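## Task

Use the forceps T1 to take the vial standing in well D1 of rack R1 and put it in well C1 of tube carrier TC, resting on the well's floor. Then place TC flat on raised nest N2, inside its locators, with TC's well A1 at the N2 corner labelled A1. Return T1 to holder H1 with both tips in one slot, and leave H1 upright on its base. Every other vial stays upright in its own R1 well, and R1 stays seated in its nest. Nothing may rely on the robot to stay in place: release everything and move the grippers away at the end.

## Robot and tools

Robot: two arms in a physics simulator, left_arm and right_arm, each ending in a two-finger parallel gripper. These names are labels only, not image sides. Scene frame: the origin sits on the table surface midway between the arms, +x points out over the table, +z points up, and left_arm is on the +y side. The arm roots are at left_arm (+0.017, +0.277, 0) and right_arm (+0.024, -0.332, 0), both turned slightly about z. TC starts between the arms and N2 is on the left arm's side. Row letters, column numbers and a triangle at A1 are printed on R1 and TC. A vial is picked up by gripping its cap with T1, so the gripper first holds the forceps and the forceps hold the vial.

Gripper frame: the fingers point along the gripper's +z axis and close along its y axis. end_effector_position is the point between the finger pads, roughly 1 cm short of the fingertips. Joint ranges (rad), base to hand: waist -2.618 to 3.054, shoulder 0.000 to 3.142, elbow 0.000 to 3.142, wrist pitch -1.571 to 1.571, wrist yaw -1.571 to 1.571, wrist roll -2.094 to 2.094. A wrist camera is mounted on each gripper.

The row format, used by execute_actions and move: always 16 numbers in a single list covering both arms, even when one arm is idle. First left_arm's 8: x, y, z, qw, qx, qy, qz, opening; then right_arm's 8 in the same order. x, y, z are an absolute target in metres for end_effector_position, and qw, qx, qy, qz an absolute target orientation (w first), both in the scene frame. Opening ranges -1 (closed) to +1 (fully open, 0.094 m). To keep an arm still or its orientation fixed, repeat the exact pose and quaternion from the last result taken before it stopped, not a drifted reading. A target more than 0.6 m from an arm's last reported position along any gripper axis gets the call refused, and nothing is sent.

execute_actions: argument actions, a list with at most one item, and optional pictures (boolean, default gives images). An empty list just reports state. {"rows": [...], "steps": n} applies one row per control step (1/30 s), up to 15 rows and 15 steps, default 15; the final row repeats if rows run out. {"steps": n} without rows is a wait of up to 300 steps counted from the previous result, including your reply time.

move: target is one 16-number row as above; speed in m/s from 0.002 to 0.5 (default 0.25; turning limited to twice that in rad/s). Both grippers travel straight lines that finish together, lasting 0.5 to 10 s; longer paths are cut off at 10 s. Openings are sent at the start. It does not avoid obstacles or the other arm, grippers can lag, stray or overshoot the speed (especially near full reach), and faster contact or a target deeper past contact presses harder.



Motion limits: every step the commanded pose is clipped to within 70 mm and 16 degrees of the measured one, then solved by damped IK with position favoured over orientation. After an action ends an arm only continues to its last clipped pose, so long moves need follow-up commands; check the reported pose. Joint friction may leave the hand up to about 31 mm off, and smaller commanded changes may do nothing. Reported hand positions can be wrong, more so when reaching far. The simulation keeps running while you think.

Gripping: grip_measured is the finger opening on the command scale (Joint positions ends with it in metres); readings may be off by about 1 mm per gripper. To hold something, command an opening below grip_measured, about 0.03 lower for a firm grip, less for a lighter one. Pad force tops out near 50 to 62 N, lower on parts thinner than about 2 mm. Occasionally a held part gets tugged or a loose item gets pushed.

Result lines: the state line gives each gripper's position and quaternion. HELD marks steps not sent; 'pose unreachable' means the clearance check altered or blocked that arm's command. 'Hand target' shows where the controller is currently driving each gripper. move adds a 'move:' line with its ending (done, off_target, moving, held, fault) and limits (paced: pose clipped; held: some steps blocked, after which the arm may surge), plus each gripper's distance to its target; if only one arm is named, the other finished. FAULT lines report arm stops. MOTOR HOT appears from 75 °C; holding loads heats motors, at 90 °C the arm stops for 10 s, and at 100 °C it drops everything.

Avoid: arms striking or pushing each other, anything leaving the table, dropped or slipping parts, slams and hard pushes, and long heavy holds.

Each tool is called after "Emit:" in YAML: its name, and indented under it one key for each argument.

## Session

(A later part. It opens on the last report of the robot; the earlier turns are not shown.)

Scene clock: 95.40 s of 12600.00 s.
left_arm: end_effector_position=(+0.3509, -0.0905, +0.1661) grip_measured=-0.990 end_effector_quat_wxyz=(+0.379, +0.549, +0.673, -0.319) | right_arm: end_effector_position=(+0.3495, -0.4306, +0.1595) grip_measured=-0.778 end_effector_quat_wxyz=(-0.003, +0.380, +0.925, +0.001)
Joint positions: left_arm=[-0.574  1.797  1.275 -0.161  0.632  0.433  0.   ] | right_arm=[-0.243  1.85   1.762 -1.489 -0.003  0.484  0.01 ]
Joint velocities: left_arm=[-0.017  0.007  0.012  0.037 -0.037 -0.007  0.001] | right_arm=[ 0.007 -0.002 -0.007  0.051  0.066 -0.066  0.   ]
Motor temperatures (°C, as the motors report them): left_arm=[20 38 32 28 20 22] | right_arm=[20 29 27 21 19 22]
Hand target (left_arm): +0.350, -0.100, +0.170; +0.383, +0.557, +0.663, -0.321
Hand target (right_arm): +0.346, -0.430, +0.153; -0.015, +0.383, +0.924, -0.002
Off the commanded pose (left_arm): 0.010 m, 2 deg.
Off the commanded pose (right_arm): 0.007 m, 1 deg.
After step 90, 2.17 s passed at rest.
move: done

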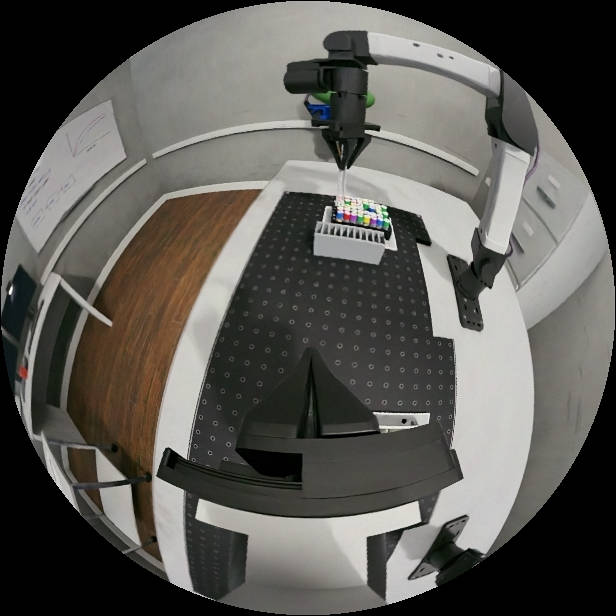

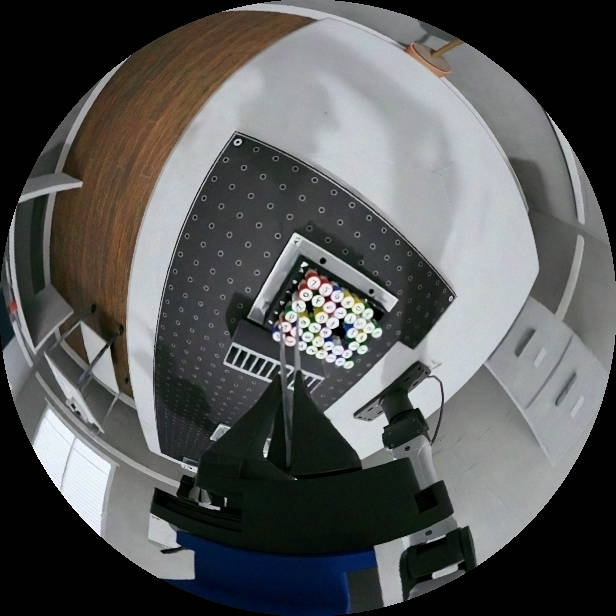

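Emit:
move:
  target: [0.35,-0.1,0.17,0.383,0.557,0.663,-0.321,-1,0.3425,-0.429,0.153,-0.0225,0.383,0.924,-0.002,-0.78]
  speed: 0.01

Emit:
zoom_image:
  camera: "cam_left_wrist"
  region: [310,170,380,240]

Emit:
zoom_image:
  camera: "cam_right_wrist"
  region: [240,270,350,380]

Scene clock: 99.47 s of 12600.00 s.
left_arm: end_effector_position=(+0.3509, -0.0905, +0.1661) grip_measured=-0.990 end_effector_quat_wxyz=(+0.379, +0.549, +0.673, -0.319) | right_arm: end_effector_position=(+0.3483, -0.4302, +0.1595) grip_measured=-0.779 end_effector_quat_wxyz=(-0.006, +0.380, +0.925, +0.001)
Joint positions: left_arm=[-0.574  1.797  1.275 -0.161  0.632  0.433  0.   ] | right_arm=[-0.243  1.85   1.762 -1.494 -0.003  0.484  0.01 ]
Joint velocities: left_arm=[-0.022  0.002 -0.007 -0.066 -0.022 -0.022  0.001] | right_arm=[-0.012 -0.002 -0.007 -0.007 -0.022  0.007 -0.001]
Motor temperatures (°C, as the motors report them): left_arm=[20 38 33 28 20 22] | right_arm=[20 29 27 21 19 22]
Hand target (left_arm): +0.350, -0.100, +0.170; +0.383, +0.557, +0.663, -0.321
Hand target (right_arm): +0.342, -0.429, +0.153; -0.022, +0.383, +0.923, -0.002
Off the commanded pose (left_arm): 0.010 m, 2 deg.
Off the commanded pose (right_arm): 0.009 m, 2 deg.
move: done

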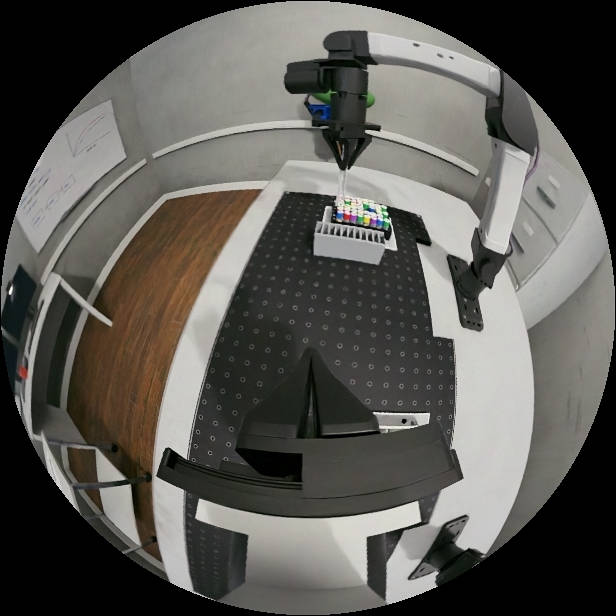

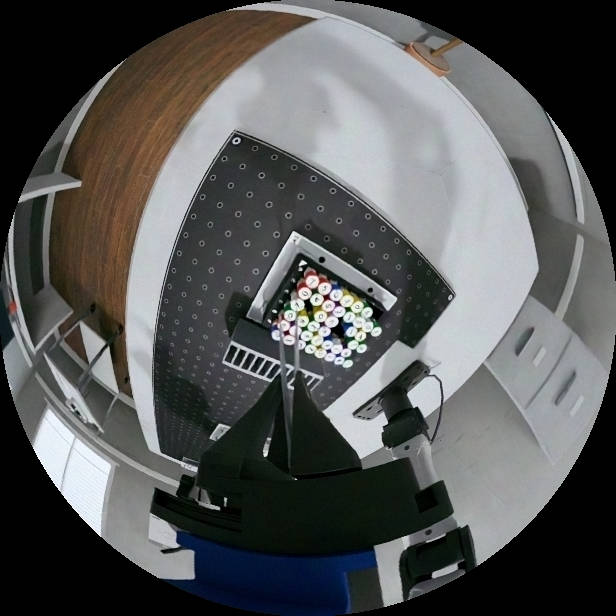

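Region (310, 170, 380, 240) of cam_left_wrist's 616x616 image, scaled by 7.200, with more detail than that image has.

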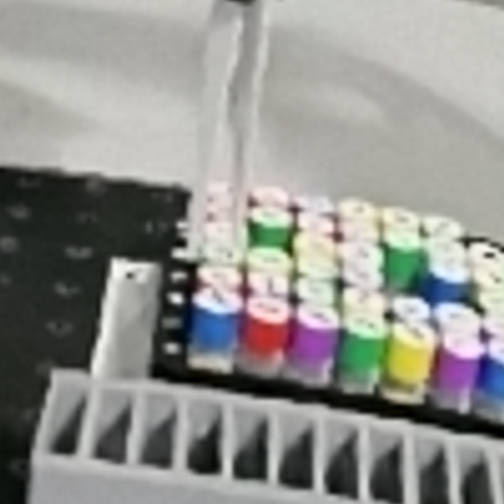

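Region (240, 270, 350, 380) of cam_right_wrist's 616x616 image, scaled by 4.582, with more detail than that image has.

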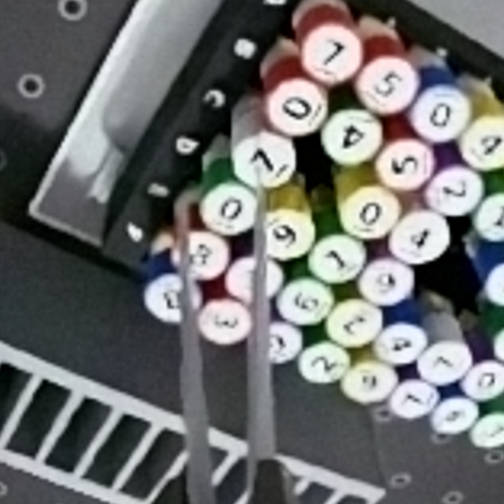

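Emit:
move:
  target: [0.37,-0.22,0.15,0.383,0.557,0.663,-0.321,-1,0.3425,-0.429,0.166,-0.0225,0.383,0.924,-0.002,-0.78]
  speed: 0.05

Emit:
zoom_image:
  camera: "cam_left_wrist"
  region: [290,150,400,260]

Emit:
zoom_image:
  camera: "cam_right_wrist"
  region: [240,270,350,380]

Scene clock: 105.17 s of 12600.00 s.
left_arm: end_effector_position=(+0.3750, -0.2151, +0.1626) grip_measured=-0.990 end_effector_quat_wxyz=(+0.399, +0.555, +0.655, -0.323) | right_arm: end_effector_position=(+0.3388, -0.4273, +0.1637) grip_measured=-0.779 end_effector_quat_wxyz=(-0.025, +0.380, +0.925, -0.001)
Joint positions: left_arm=[-0.752  2.161  1.726 -0.136  0.503  0.323  0.   ] | right_arm=[-0.243  1.85   1.778 -1.547 -0.003  0.484  0.01 ]
Joint velocities: left_arm=[-0.007 -0.002  0.012 -0.037  0.022 -0.037 -0.   ] | right_arm=[-0.012 -0.007 -0.017 -0.037  0.022 -0.095 -0.001]
Motor temperatures (°C, as the motors report them): left_arm=[20 39 33 29 20 22] | right_arm=[20 29 27 21 19 22]
Hand target (left_arm): +0.372, -0.220, +0.152; +0.384, +0.556, +0.663, -0.322
Hand target (right_arm): +0.342, -0.429, +0.166; -0.022, +0.383, +0.923, -0.002
Off the commanded pose (left_arm): 0.014 m, 2 deg.
Off the commanded pose (right_arm): 0.005 m, 0 deg.
move: off_target (left_arm)

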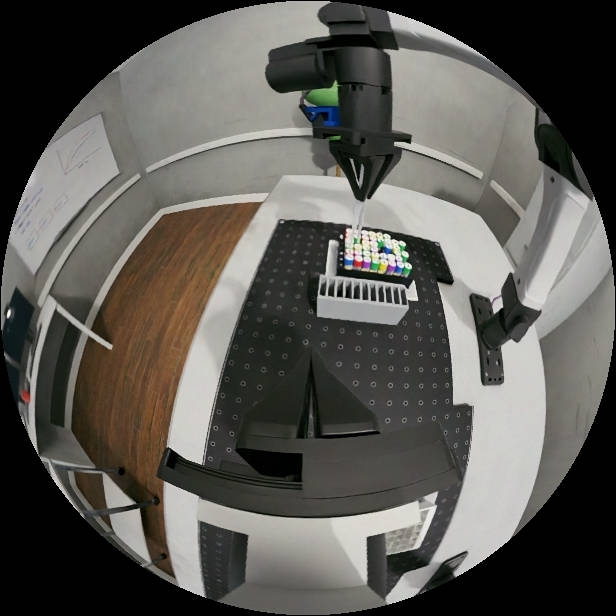

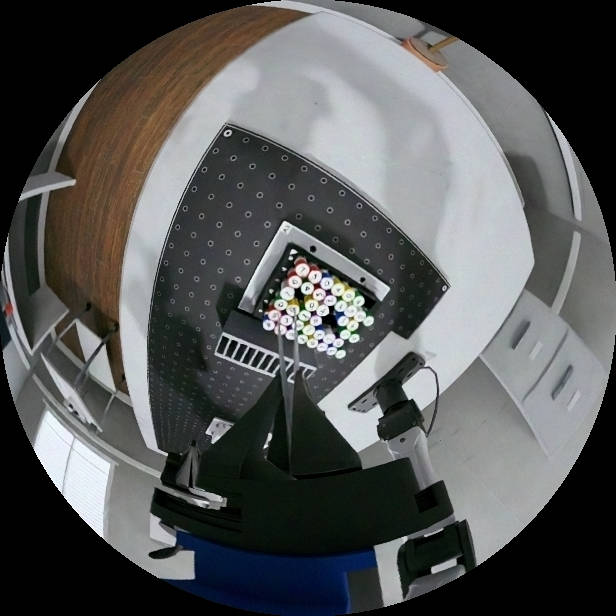

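Region (290, 150, 400, 260) of cam_left_wrist's 616x616 image, scaled by 4.582, with more detail than that image has.

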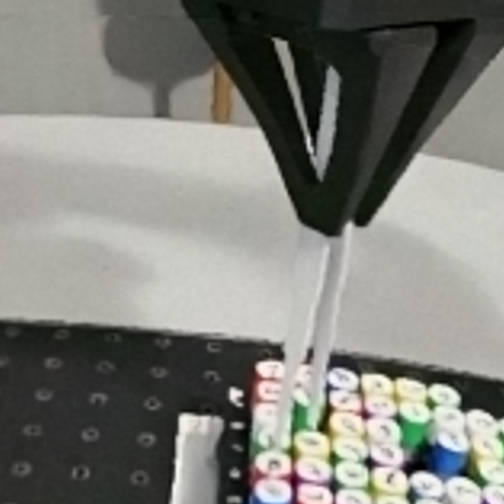

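Region (240, 270, 350, 380) of cam_right_wrist's 616x616 image, scaled by 4.582, with more detail than that image has.

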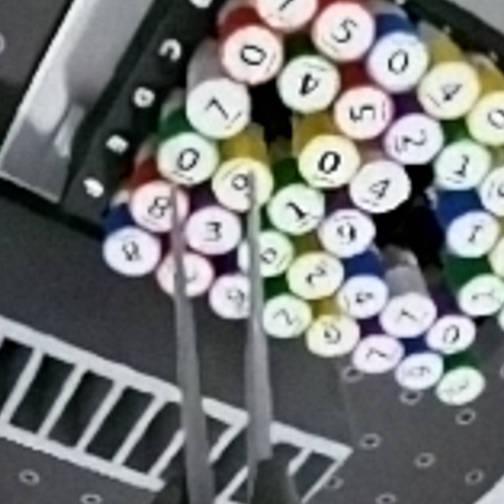

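Emit:
move:
  target: [0.37,-0.22,0.15,0.383,0.557,0.663,-0.321,-1,0.348,-0.431,0.182,-0.01,0.383,0.924,-0.001,-0.78]
  speed: 0.02

Emit:
zoom_image:
  camera: "cam_left_wrist"
  region: [290,150,420,280]

Emit:
zoom_image:
  camera: "cam_right_wrist"
  region: [240,270,350,380]

Scene clock: 114.60 s of 12600.00 s.
left_arm: end_effector_position=(+0.3758, -0.2150, +0.1627) grip_measured=-0.990 end_effector_quat_wxyz=(+0.400, +0.554, +0.655, -0.321) | right_arm: end_effector_position=(+0.3451, -0.4293, +0.1730) grip_measured=-0.779 end_effector_quat_wxyz=(-0.008, +0.380, +0.925, +0.001)
Joint positions: left_arm=[-0.752  2.161  1.727 -0.136  0.499  0.322  0.   ] | right_arm=[-0.243  1.85   1.816 -1.552 -0.003  0.484  0.01 ]
Joint velocities: left_arm=[-0.012  0.002  0.002 -0.022 -0.081  0.037  0.   ] | right_arm=[ 0.007  0.002  0.007 -0.022 -0.007 -0.022 -0.   ]
Motor temperatures (°C, as the motors report them): left_arm=[20 42 34 29 20 22] | right_arm=[20 29 28 21 19 22]
Hand target (left_arm): +0.370, -0.220, +0.150; +0.383, +0.557, +0.663, -0.321
Hand target (right_arm): +0.348, -0.431, +0.182; +0.006, +0.382, +0.924, +0.001
Off the commanded pose (left_arm): 0.015 m, 2 deg.
Off the commanded pose (right_arm): 0.010 m, 0 deg.
joint sent to its limit (right arm) — the command would take joint 4 (wrist pitch) past its lower limit, so that joint was sent only as far as its limit.
After step 90, 5.17 s passed at rest.
move: off_target (left_arm)

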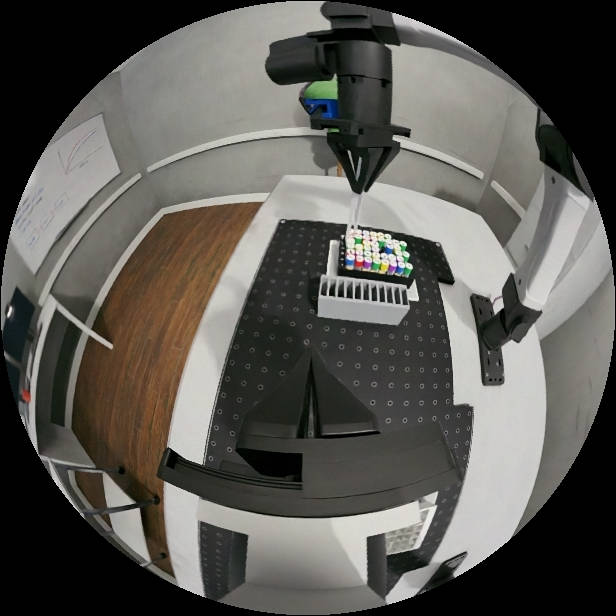

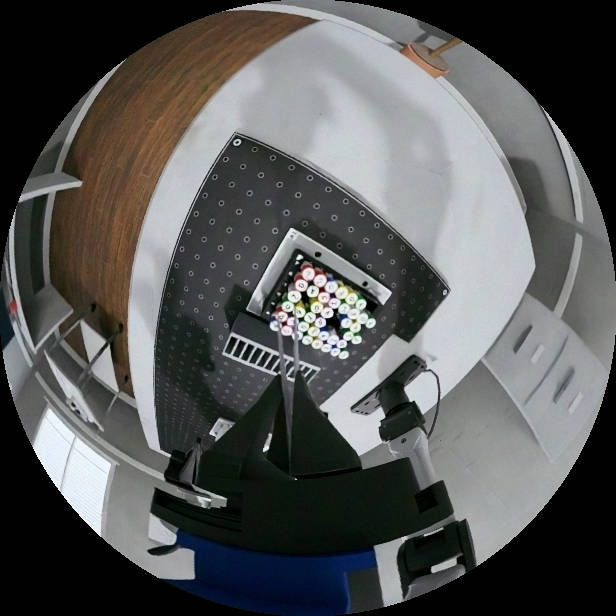

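Region (290, 150, 420, 280) of cam_left_wrist's 616x616 image, scaled by 3.877, with more detail than that image has.

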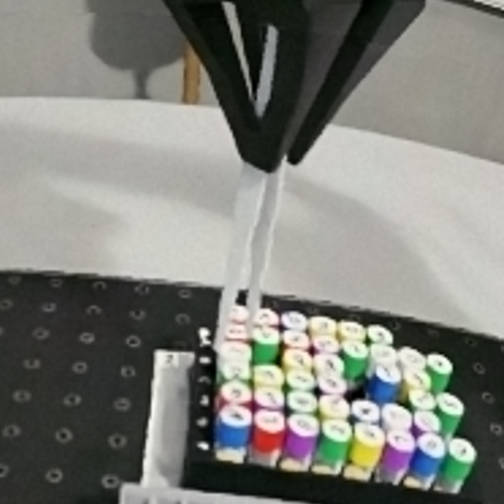

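Region (240, 270, 350, 380) of cam_right_wrist's 616x616 image, scaled by 4.582, with more detail than that image has.

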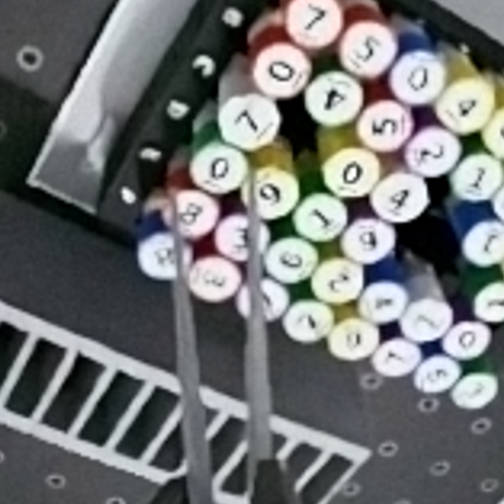

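Emit:
move:
  target: [0.3758,-0.215,0.1627,0.4,0.554,0.655,-0.321,-1,0.3417,-0.4283,0.1587,-0.0184,0.38,0.925,0,-0.78]
  speed: 0.01

Emit:
zoom_image:
  camera: "cam_left_wrist"
  region: [320,200,400,280]

Emit:
zoom_image:
  camera: "cam_right_wrist"
  region: [240,270,350,380]

Scene clock: 121.20 s of 12600.00 s.
left_arm: end_effector_position=(+0.3758, -0.2150, +0.1627) grip_measured=-0.990 end_effector_quat_wxyz=(+0.400, +0.554, +0.655, -0.321) | right_arm: end_effector_position=(+0.3422, -0.4284, +0.1622) grip_measured=-0.779 end_effector_quat_wxyz=(-0.018, +0.380, +0.925, -0.000)
Joint positions: left_arm=[-0.752  2.161  1.727 -0.136  0.499  0.322  0.   ] | right_arm=[-0.243  1.85   1.772 -1.528 -0.003  0.484  0.01 ]
Joint velocities: left_arm=[ 0.002 -0.017  0.002  0.007 -0.037 -0.051  0.   ] | right_arm=[-0.002 -0.002 -0.017  0.022  0.037  0.095  0.001]
Motor temperatures (°C, as the motors report them): left_arm=[20 45 34 29 20 22] | right_arm=[20 30 29 21 19 22]
Hand target (left_arm): +0.376, -0.215, +0.163; +0.400, +0.554, +0.655, -0.321
Hand target (right_arm): +0.342, -0.428, +0.159; -0.018, +0.380, +0.925, -0.000
Off the commanded pose (left_arm): 0.000 m, 0 deg.
Off the commanded pose (right_arm): 0.004 m, 0 deg.
After step 90, 1.90 s passed at rest.
move: done

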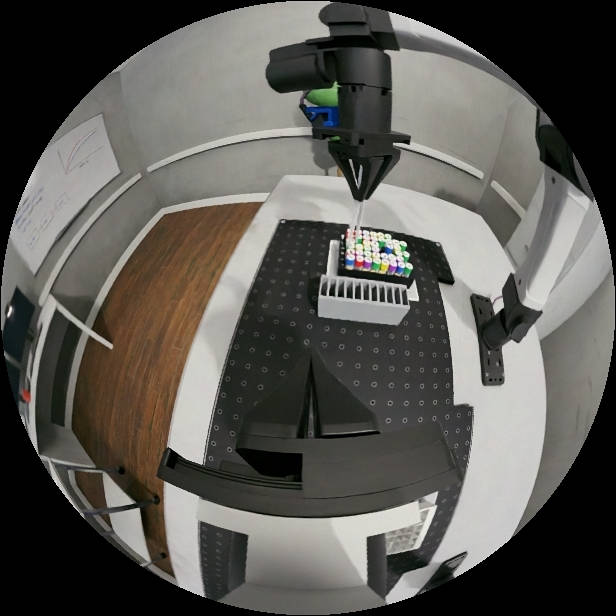

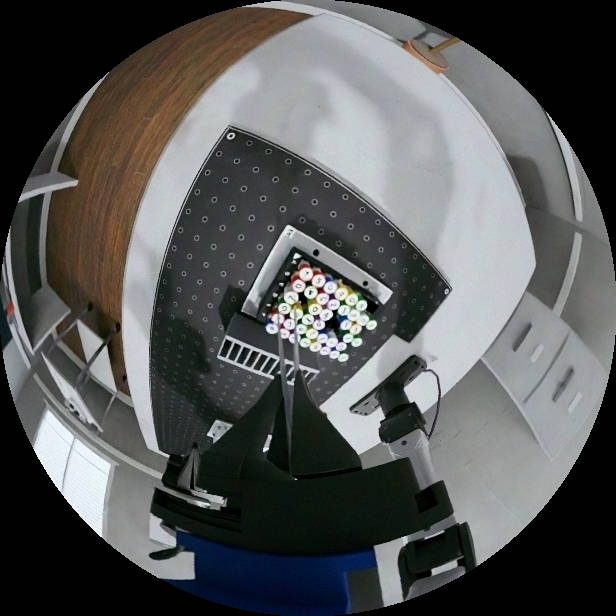

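Region (320, 200, 400, 280) of cam_left_wrist's 616x616 image, scaled by 6.300, with more detail than that image has.

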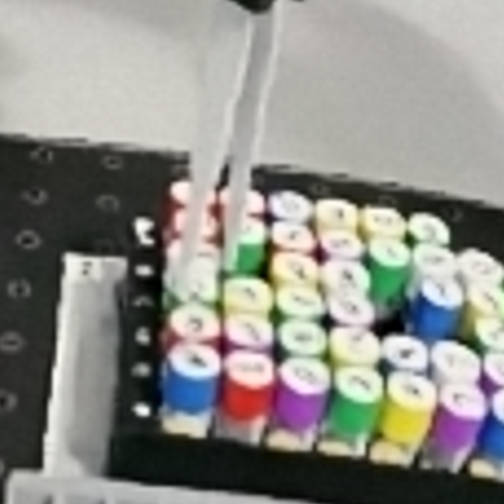

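Region (240, 270, 350, 380) of cam_right_wrist's 616x616 image, scaled by 4.582, with more detail than that image has.

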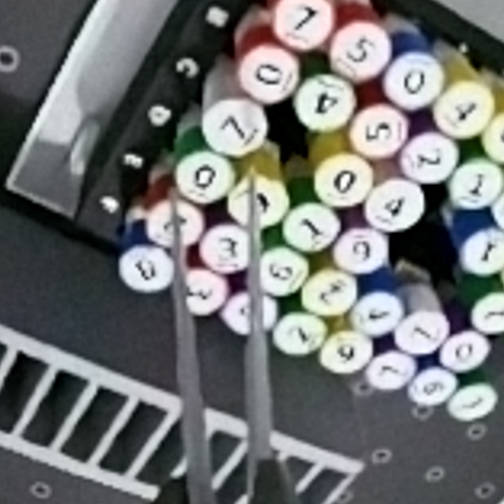

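Emit:
move:
  target: [0.3758,-0.215,0.1627,0.4,0.554,0.655,-0.321,-1,0.3438,-0.4289,0.159,-0.014,0.38,0.925,0,-0.78]
  speed: 0.005

Emit:
zoom_image:
  camera: "cam_left_wrist"
  region: [320,200,400,280]

Emit:
zoom_image:
  camera: "cam_right_wrist"
  region: [240,270,350,380]

Scene clock: 125.00 s of 12600.00 s.
left_arm: end_effector_position=(+0.3758, -0.2150, +0.1627) grip_measured=-0.990 end_effector_quat_wxyz=(+0.400, +0.554, +0.655, -0.321) | right_arm: end_effector_position=(+0.3440, -0.4289, +0.1622) grip_measured=-0.779 end_effector_quat_wxyz=(-0.014, +0.380, +0.925, +0.000)
Joint positions: left_arm=[-0.752  2.161  1.727 -0.136  0.499  0.322  0.   ] | right_arm=[-0.243  1.85   1.772 -1.521 -0.003  0.484  0.01 ]
Joint velocities: left_arm=[-0.002 -0.012 -0.007  0.022  0.037 -0.037 -0.001] | right_arm=[-0.007 -0.012  0.002 -0.022 -0.051 -0.066  0.001]
Motor temperatures (°C, as the motors report them): left_arm=[20 47 33 29 20 22] | right_arm=[20 30 28 21 19 22]
Hand target (left_arm): +0.376, -0.215, +0.163; +0.400, +0.554, +0.655, -0.321
Hand target (right_arm): +0.344, -0.429, +0.159; -0.014, +0.380, +0.925, +0.000
Off the commanded pose (left_arm): 0.000 m, 0 deg.
Off the commanded pose (right_arm): 0.003 m, 0 deg.
move: done

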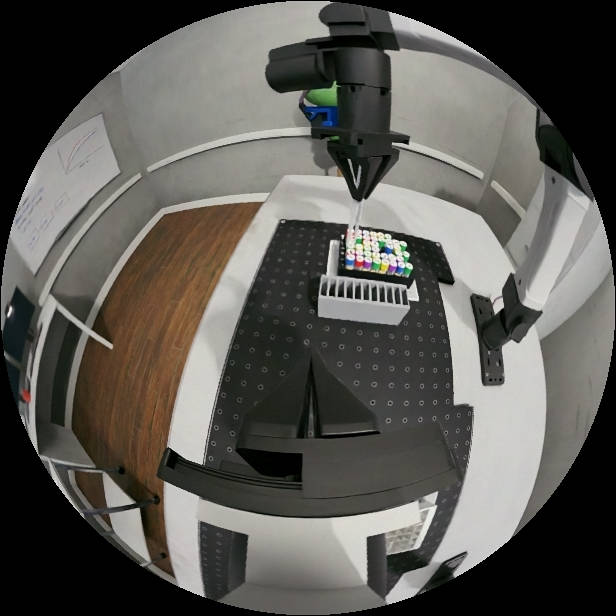

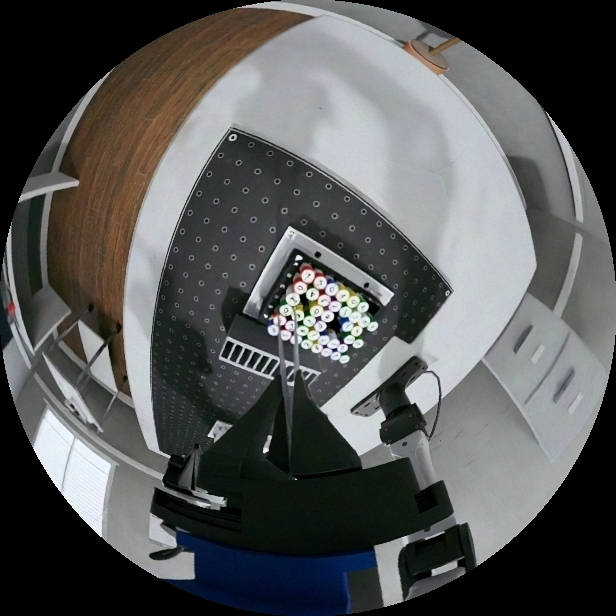

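Region (320, 200, 400, 280) of cam_left_wrist's 616x616 image, scaled by 6.300, with more detail than that image has.

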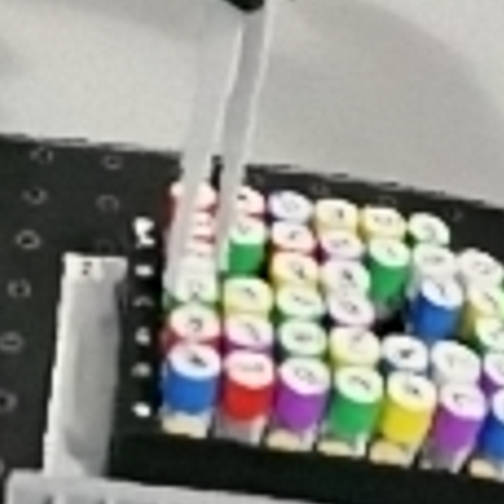

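Region (240, 270, 350, 380) of cam_right_wrist's 616x616 image, scaled by 4.582, with more detail than that image has.

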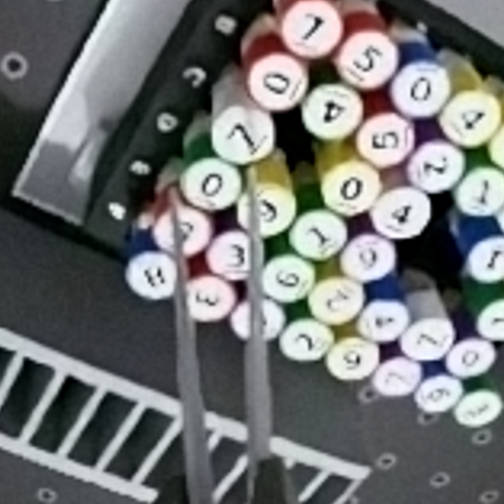

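Emit:
move:
  target: [0.3758,-0.215,0.1627,0.4,0.554,0.655,-0.321,-1,0.3438,-0.4289,0.155,-0.015,0.38,0.925,0,-0.78]
  speed: 0.004

Emit:
zoom_image:
  camera: "cam_left_wrist"
  region: [320,200,400,280]

Emit:
zoom_image:
  camera: "cam_right_wrist"
  region: [240,270,350,380]

Scene clock: 130.70 s of 12600.00 s.
left_arm: end_effector_position=(+0.3758, -0.2150, +0.1627) grip_measured=-0.990 end_effector_quat_wxyz=(+0.400, +0.554, +0.655, -0.321) | right_arm: end_effector_position=(+0.3448, -0.4292, +0.1590) grip_measured=-0.779 end_effector_quat_wxyz=(-0.013, +0.380, +0.925, +0.000)
Joint positions: left_arm=[-0.752  2.161  1.727 -0.136  0.499  0.322  0.   ] | right_arm=[-0.243  1.85   1.76  -1.507 -0.003  0.484  0.01 ]
Joint velocities: left_arm=[-0.002  0.007 -0.012 -0.022 -0.125 -0.051  0.001] | right_arm=[ 0.017  0.007  0.002 -0.007  0.051 -0.007 -0.001]
Motor temperatures (°C, as the motors report them): left_arm=[20 50 33 30 20 22] | right_arm=[20 30 28 21 19 22]
Hand target (left_arm): +0.376, -0.215, +0.163; +0.400, +0.554, +0.655, -0.321
Hand target (right_arm): +0.344, -0.429, +0.155; -0.015, +0.380, +0.925, -0.000
Off the commanded pose (left_arm): 0.000 m, 0 deg.
Off the commanded pose (right_arm): 0.004 m, 0 deg.
After step 90, 0.70 s passed at rest.
move: done

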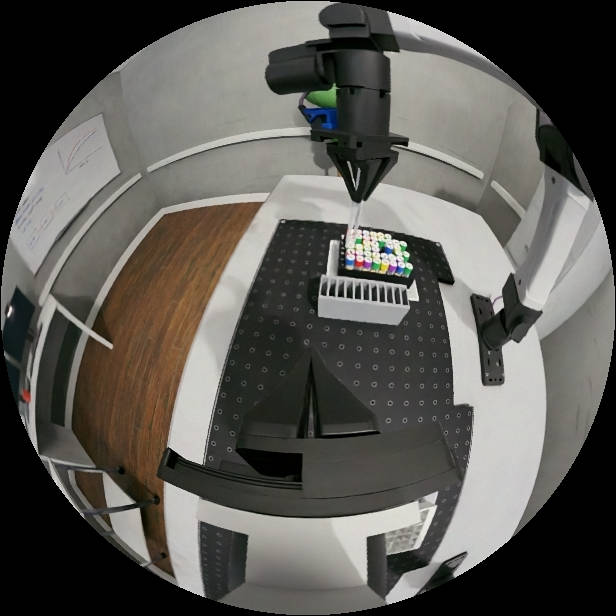

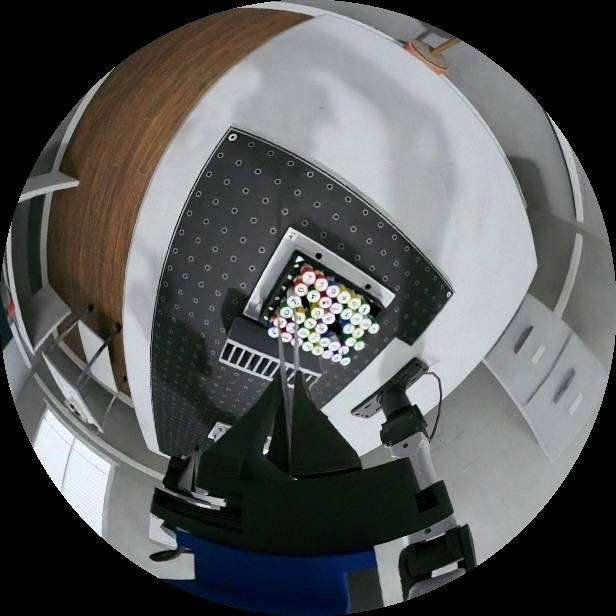

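Region (320, 200, 400, 280) of cam_left_wrist's 616x616 image, scaled by 6.300, with more detail than that image has.

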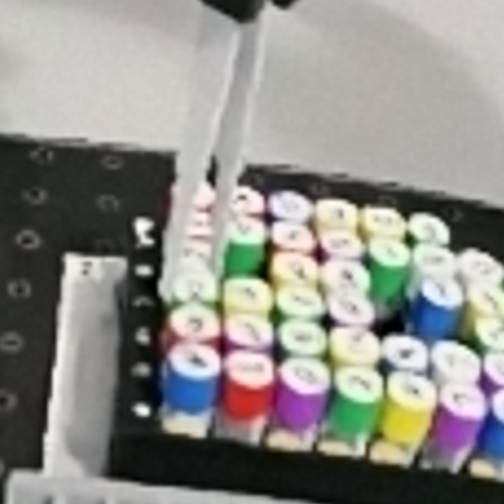

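Region (240, 270, 350, 380) of cam_right_wrist's 616x616 image, scaled by 4.582, with more detail than that image has.

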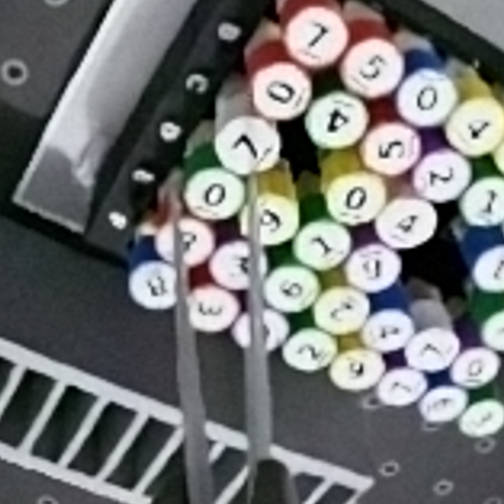

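Emit:
move:
  target: [0.3758,-0.215,0.1627,0.4,0.554,0.655,-0.321,-1,0.3415,-0.4282,0.1528,-0.020,0.38,0.925,0,-0.78]
  speed: 0.004

Emit:
zoom_image:
  camera: "cam_left_wrist"
  region: [320,200,400,280]

Emit:
zoom_image:
  camera: "cam_right_wrist"
  region: [240,270,350,380]

Scene clock: 135.63 s of 12600.00 s.
left_arm: end_effector_position=(+0.3758, -0.2150, +0.1627) grip_measured=-0.990 end_effector_quat_wxyz=(+0.400, +0.554, +0.655, -0.321) | right_arm: end_effector_position=(+0.3449, -0.4292, +0.1590) grip_measured=-0.779 end_effector_quat_wxyz=(-0.013, +0.380, +0.925, +0.000)
Joint positions: left_arm=[-0.752  2.161  1.727 -0.136  0.499  0.322  0.   ] | right_arm=[-0.243  1.85   1.76  -1.507 -0.003  0.484  0.01 ]
Joint velocities: left_arm=[ 0.017 -0.002 -0.002 -0.037  0.037 -0.081 -0.001] | right_arm=[ 0.012 -0.017  0.002  0.037 -0.022 -0.051  0.001]
Motor temperatures (°C, as the motors report them): left_arm=[20 52 33 30 20 22] | right_arm=[20 31 28 21 19 22]
Hand target (left_arm): +0.376, -0.215, +0.163; +0.400, +0.554, +0.655, -0.321
Hand target (right_arm): +0.341, -0.428, +0.153; -0.020, +0.380, +0.925, -0.000
Off the commanded pose (left_arm): 0.000 m, 0 deg.
Off the commanded pose (right_arm): 0.007 m, 1 deg.
move: done

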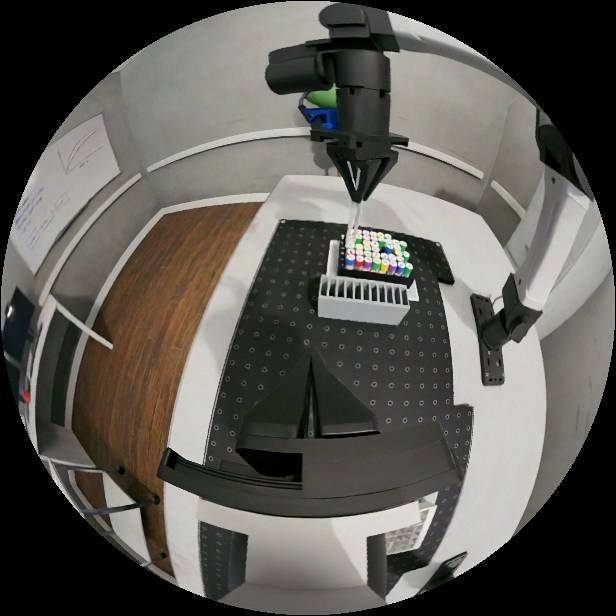

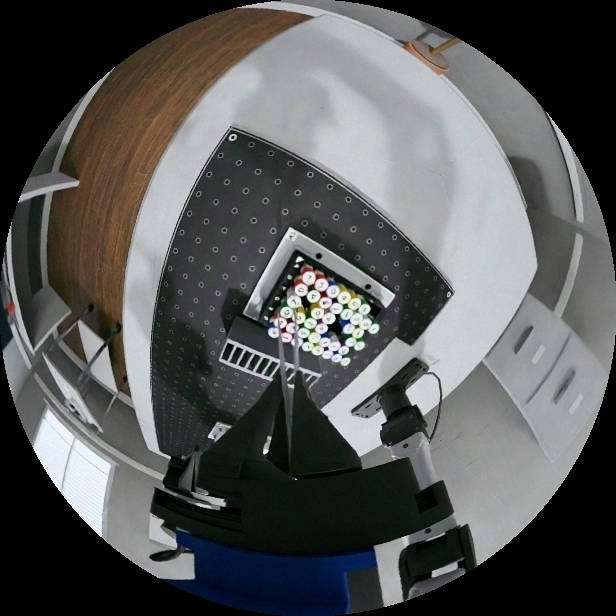

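Region (320, 200, 400, 280) of cam_left_wrist's 616x616 image, scaled by 6.300, with more detail than that image has.

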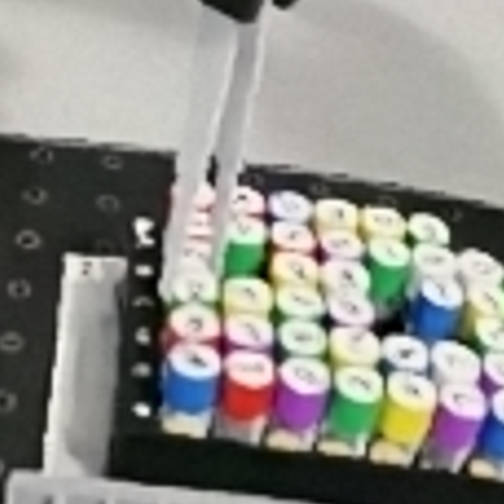

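Region (240, 270, 350, 380) of cam_right_wrist's 616x616 image, scaled by 4.582, with more detail than that image has.

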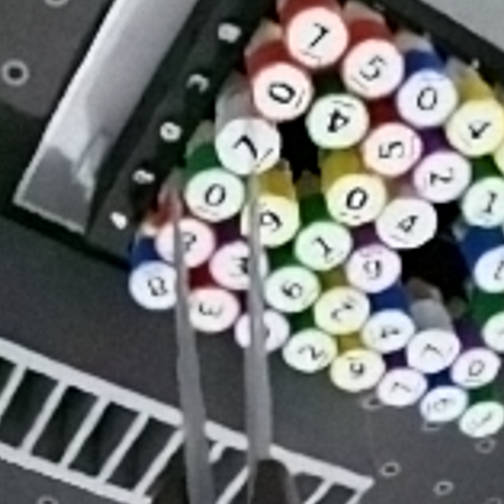

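Emit:
move:
  target: [0.3758,-0.215,0.1627,0.4,0.554,0.655,-0.321,-1,0.338,-0.427,0.1545,-0.028,0.38,0.925,0,-0.78]
  speed: 0.004

Emit:
zoom_image:
  camera: "cam_right_wrist"
  region: [240,270,350,380]

Scene clock: 144.63 s of 12600.00 s.
left_arm: end_effector_position=(+0.3758, -0.2150, +0.1627) grip_measured=-0.990 end_effector_quat_wxyz=(+0.400, +0.554, +0.655, -0.321) | right_arm: end_effector_position=(+0.3444, -0.4291, +0.1590) grip_measured=-0.779 end_effector_quat_wxyz=(-0.014, +0.380, +0.925, +0.000)
Joint positions: left_arm=[-0.752  2.161  1.727 -0.136  0.499  0.322  0.   ] | right_arm=[-0.243  1.85   1.76  -1.508 -0.003  0.484  0.01 ]
Joint velocities: left_arm=[-0.007  0.012 -0.007 -0.007  0.037  0.022  0.002] | right_arm=[-0.017  0.002  0.012  0.066 -0.051  0.037 -0.   ]
Motor temperatures (°C, as the motors report them): left_arm=[20 55 33 31 20 22] | right_arm=[20 31 28 21 19 22]
Hand target (left_arm): +0.376, -0.215, +0.163; +0.400, +0.554, +0.655, -0.321
Hand target (right_arm): +0.338, -0.427, +0.155; -0.028, +0.380, +0.925, -0.000
Off the commanded pose (left_arm): 0.000 m, 0 deg.
Off the commanded pose (right_arm): 0.008 m, 2 deg.
After step 90, 2.10 s passed at rest.
move: done

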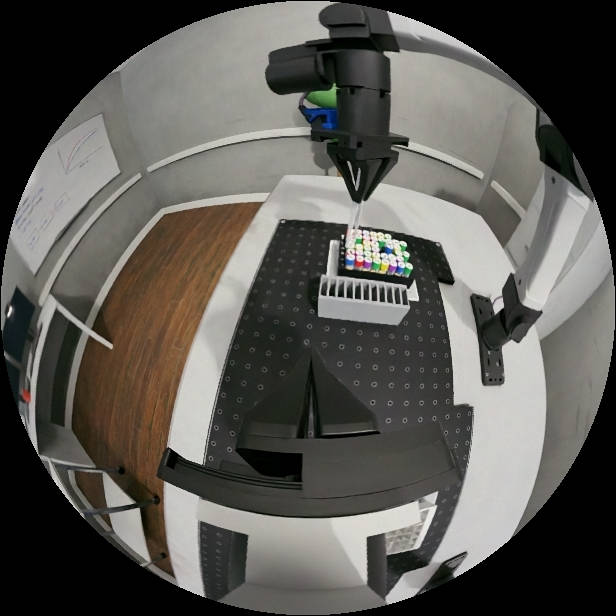

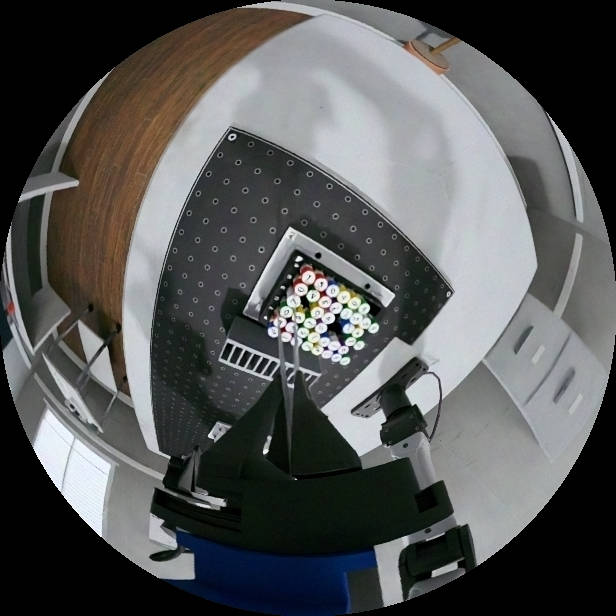

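Region (240, 270, 350, 380) of cam_right_wrist's 616x616 image, scaled by 4.582, with more detail than that image has.

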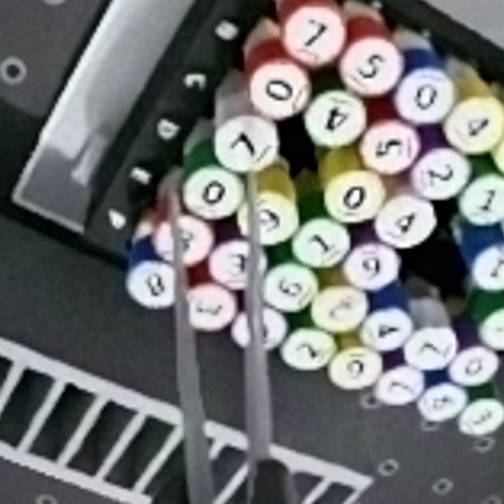

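A bit more wrist.

Emit:
move:
  target: [0.3758,-0.215,0.1627,0.4,0.554,0.655,-0.321,-1,0.3371,-0.4267,0.1545,-0.030,0.38,0.925,0,-0.78]
  speed: 0.004

Emit:
zoom_image:
  camera: "cam_right_wrist"
  region: [240,270,350,380]

Scene clock: 154.13 s of 12600.00 s.
left_arm: end_effector_position=(+0.3758, -0.2150, +0.1627) grip_measured=-0.990 end_effector_quat_wxyz=(+0.400, +0.554, +0.655, -0.321) | right_arm: end_effector_position=(+0.3436, -0.4288, +0.1591) grip_measured=-0.779 end_effector_quat_wxyz=(-0.016, +0.380, +0.925, +0.000)
Joint positions: left_arm=[-0.752  2.161  1.727 -0.136  0.499  0.322  0.   ] | right_arm=[-0.243  1.85   1.76  -1.512 -0.003  0.484  0.01 ]
Joint velocities: left_arm=[-0.017 -0.017 -0.012 -0.037 -0.051 -0.051 -0.001] | right_arm=[-0.012 -0.007 -0.012 -0.022  0.007 -0.007 -0.   ]
Motor temperatures (°C, as the motors report them): left_arm=[20 57 33 31 20 22] | right_arm=[20 31 28 21 19 22]
Hand target (left_arm): +0.376, -0.215, +0.163; +0.400, +0.554, +0.655, -0.321
Hand target (right_arm): +0.337, -0.427, +0.155; -0.030, +0.380, +0.924, -0.000
Off the commanded pose (left_arm): 0.000 m, 0 deg.
Off the commanded pose (right_arm): 0.008 m, 2 deg.
After step 90, 2.33 s passed at rest.
move: done

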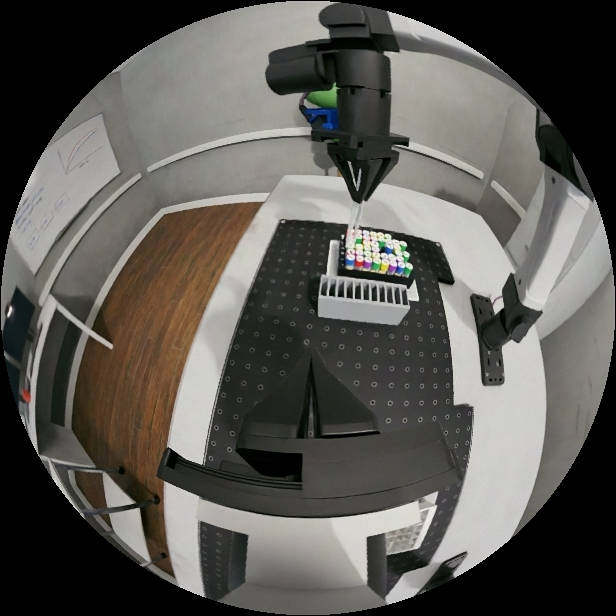

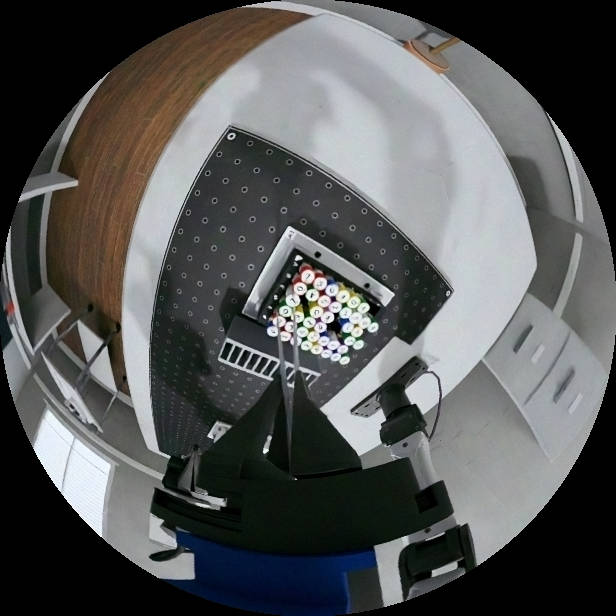

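Region (240, 270, 350, 380) of cam_right_wrist's 616x616 image, scaled by 4.582, with more detail than that image has.

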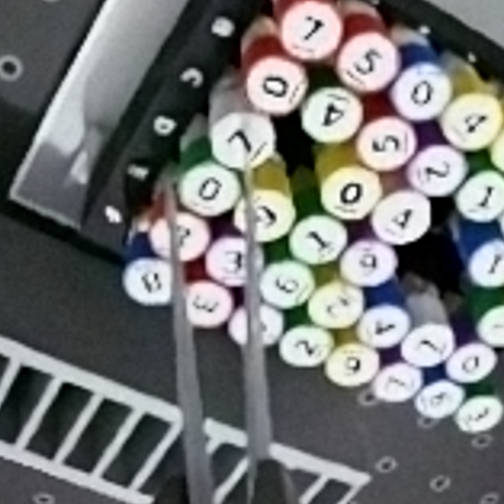

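Emit:
move:
  target: [0.36,-0.15,0.17,0.4,0.554,0.655,-0.321,-1,0.3522,-0.4314,0.1708,0.004,0.38,0.925,0,-0.78]
  speed: 0.04

Emit:
zoom_image:
  camera: "cam_right_wrist"
  region: [240,270,350,380]

Scene clock: 158.53 s of 12600.00 s.
left_arm: end_effector_position=(+0.3585, -0.1570, +0.1722) grip_measured=-0.990 end_effector_quat_wxyz=(+0.400, +0.555, +0.654, -0.322) | right_arm: end_effector_position=(+0.3485, -0.4303, +0.1658) grip_measured=-0.779 end_effector_quat_wxyz=(-0.003, +0.380, +0.925, +0.001)
Joint positions: left_arm=[-0.685  1.953  1.458 -0.096  0.557  0.366  0.   ] | right_arm=[-0.243  1.85   1.787 -1.514 -0.003  0.484  0.01 ]
Joint velocities: left_arm=[ 0.007 -0.002  0.007  0.022 -0.022  0.051  0.001] | right_arm=[-0.017 -0.002  0.007 -0.037  0.037 -0.037 -0.001]
Motor temperatures (°C, as the motors report them): left_arm=[20 58 33 32 20 22] | right_arm=[20 32 28 21 19 22]
Hand target (left_arm): +0.359, -0.150, +0.169; +0.400, +0.555, +0.655, -0.321
Hand target (right_arm): +0.352, -0.431, +0.171; +0.004, +0.380, +0.925, +0.000
Off the commanded pose (left_arm): 0.007 m, 0 deg.
Off the commanded pose (right_arm): 0.006 m, 1 deg.
move: done

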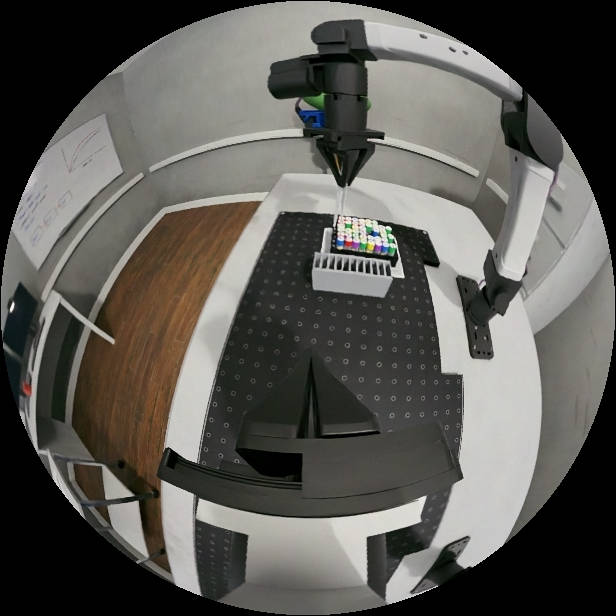

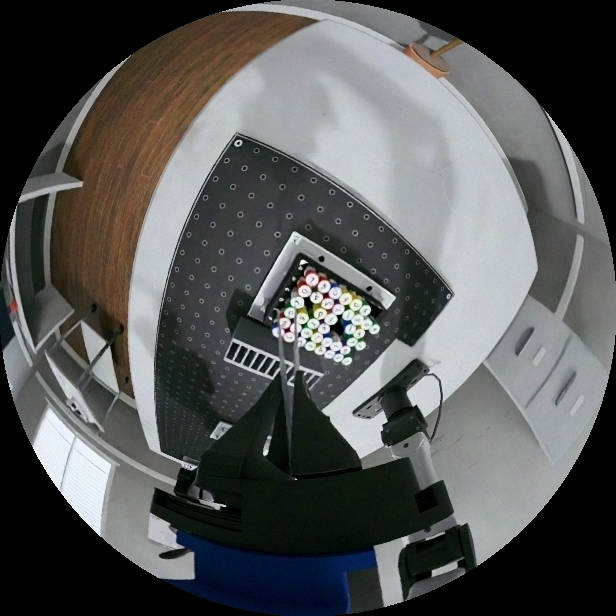

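Region (240, 270, 350, 380) of cam_right_wrist's 616x616 image, scaled by 4.582, with more detail than that image has.

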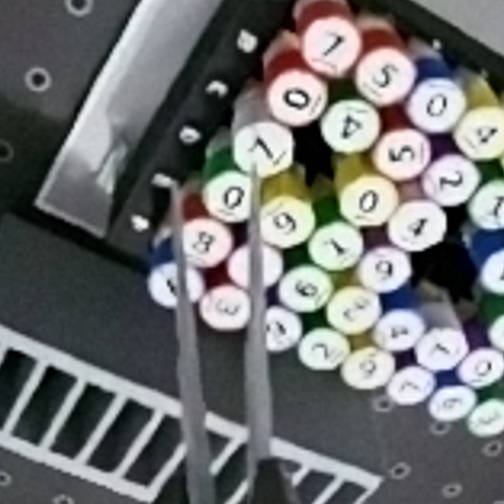

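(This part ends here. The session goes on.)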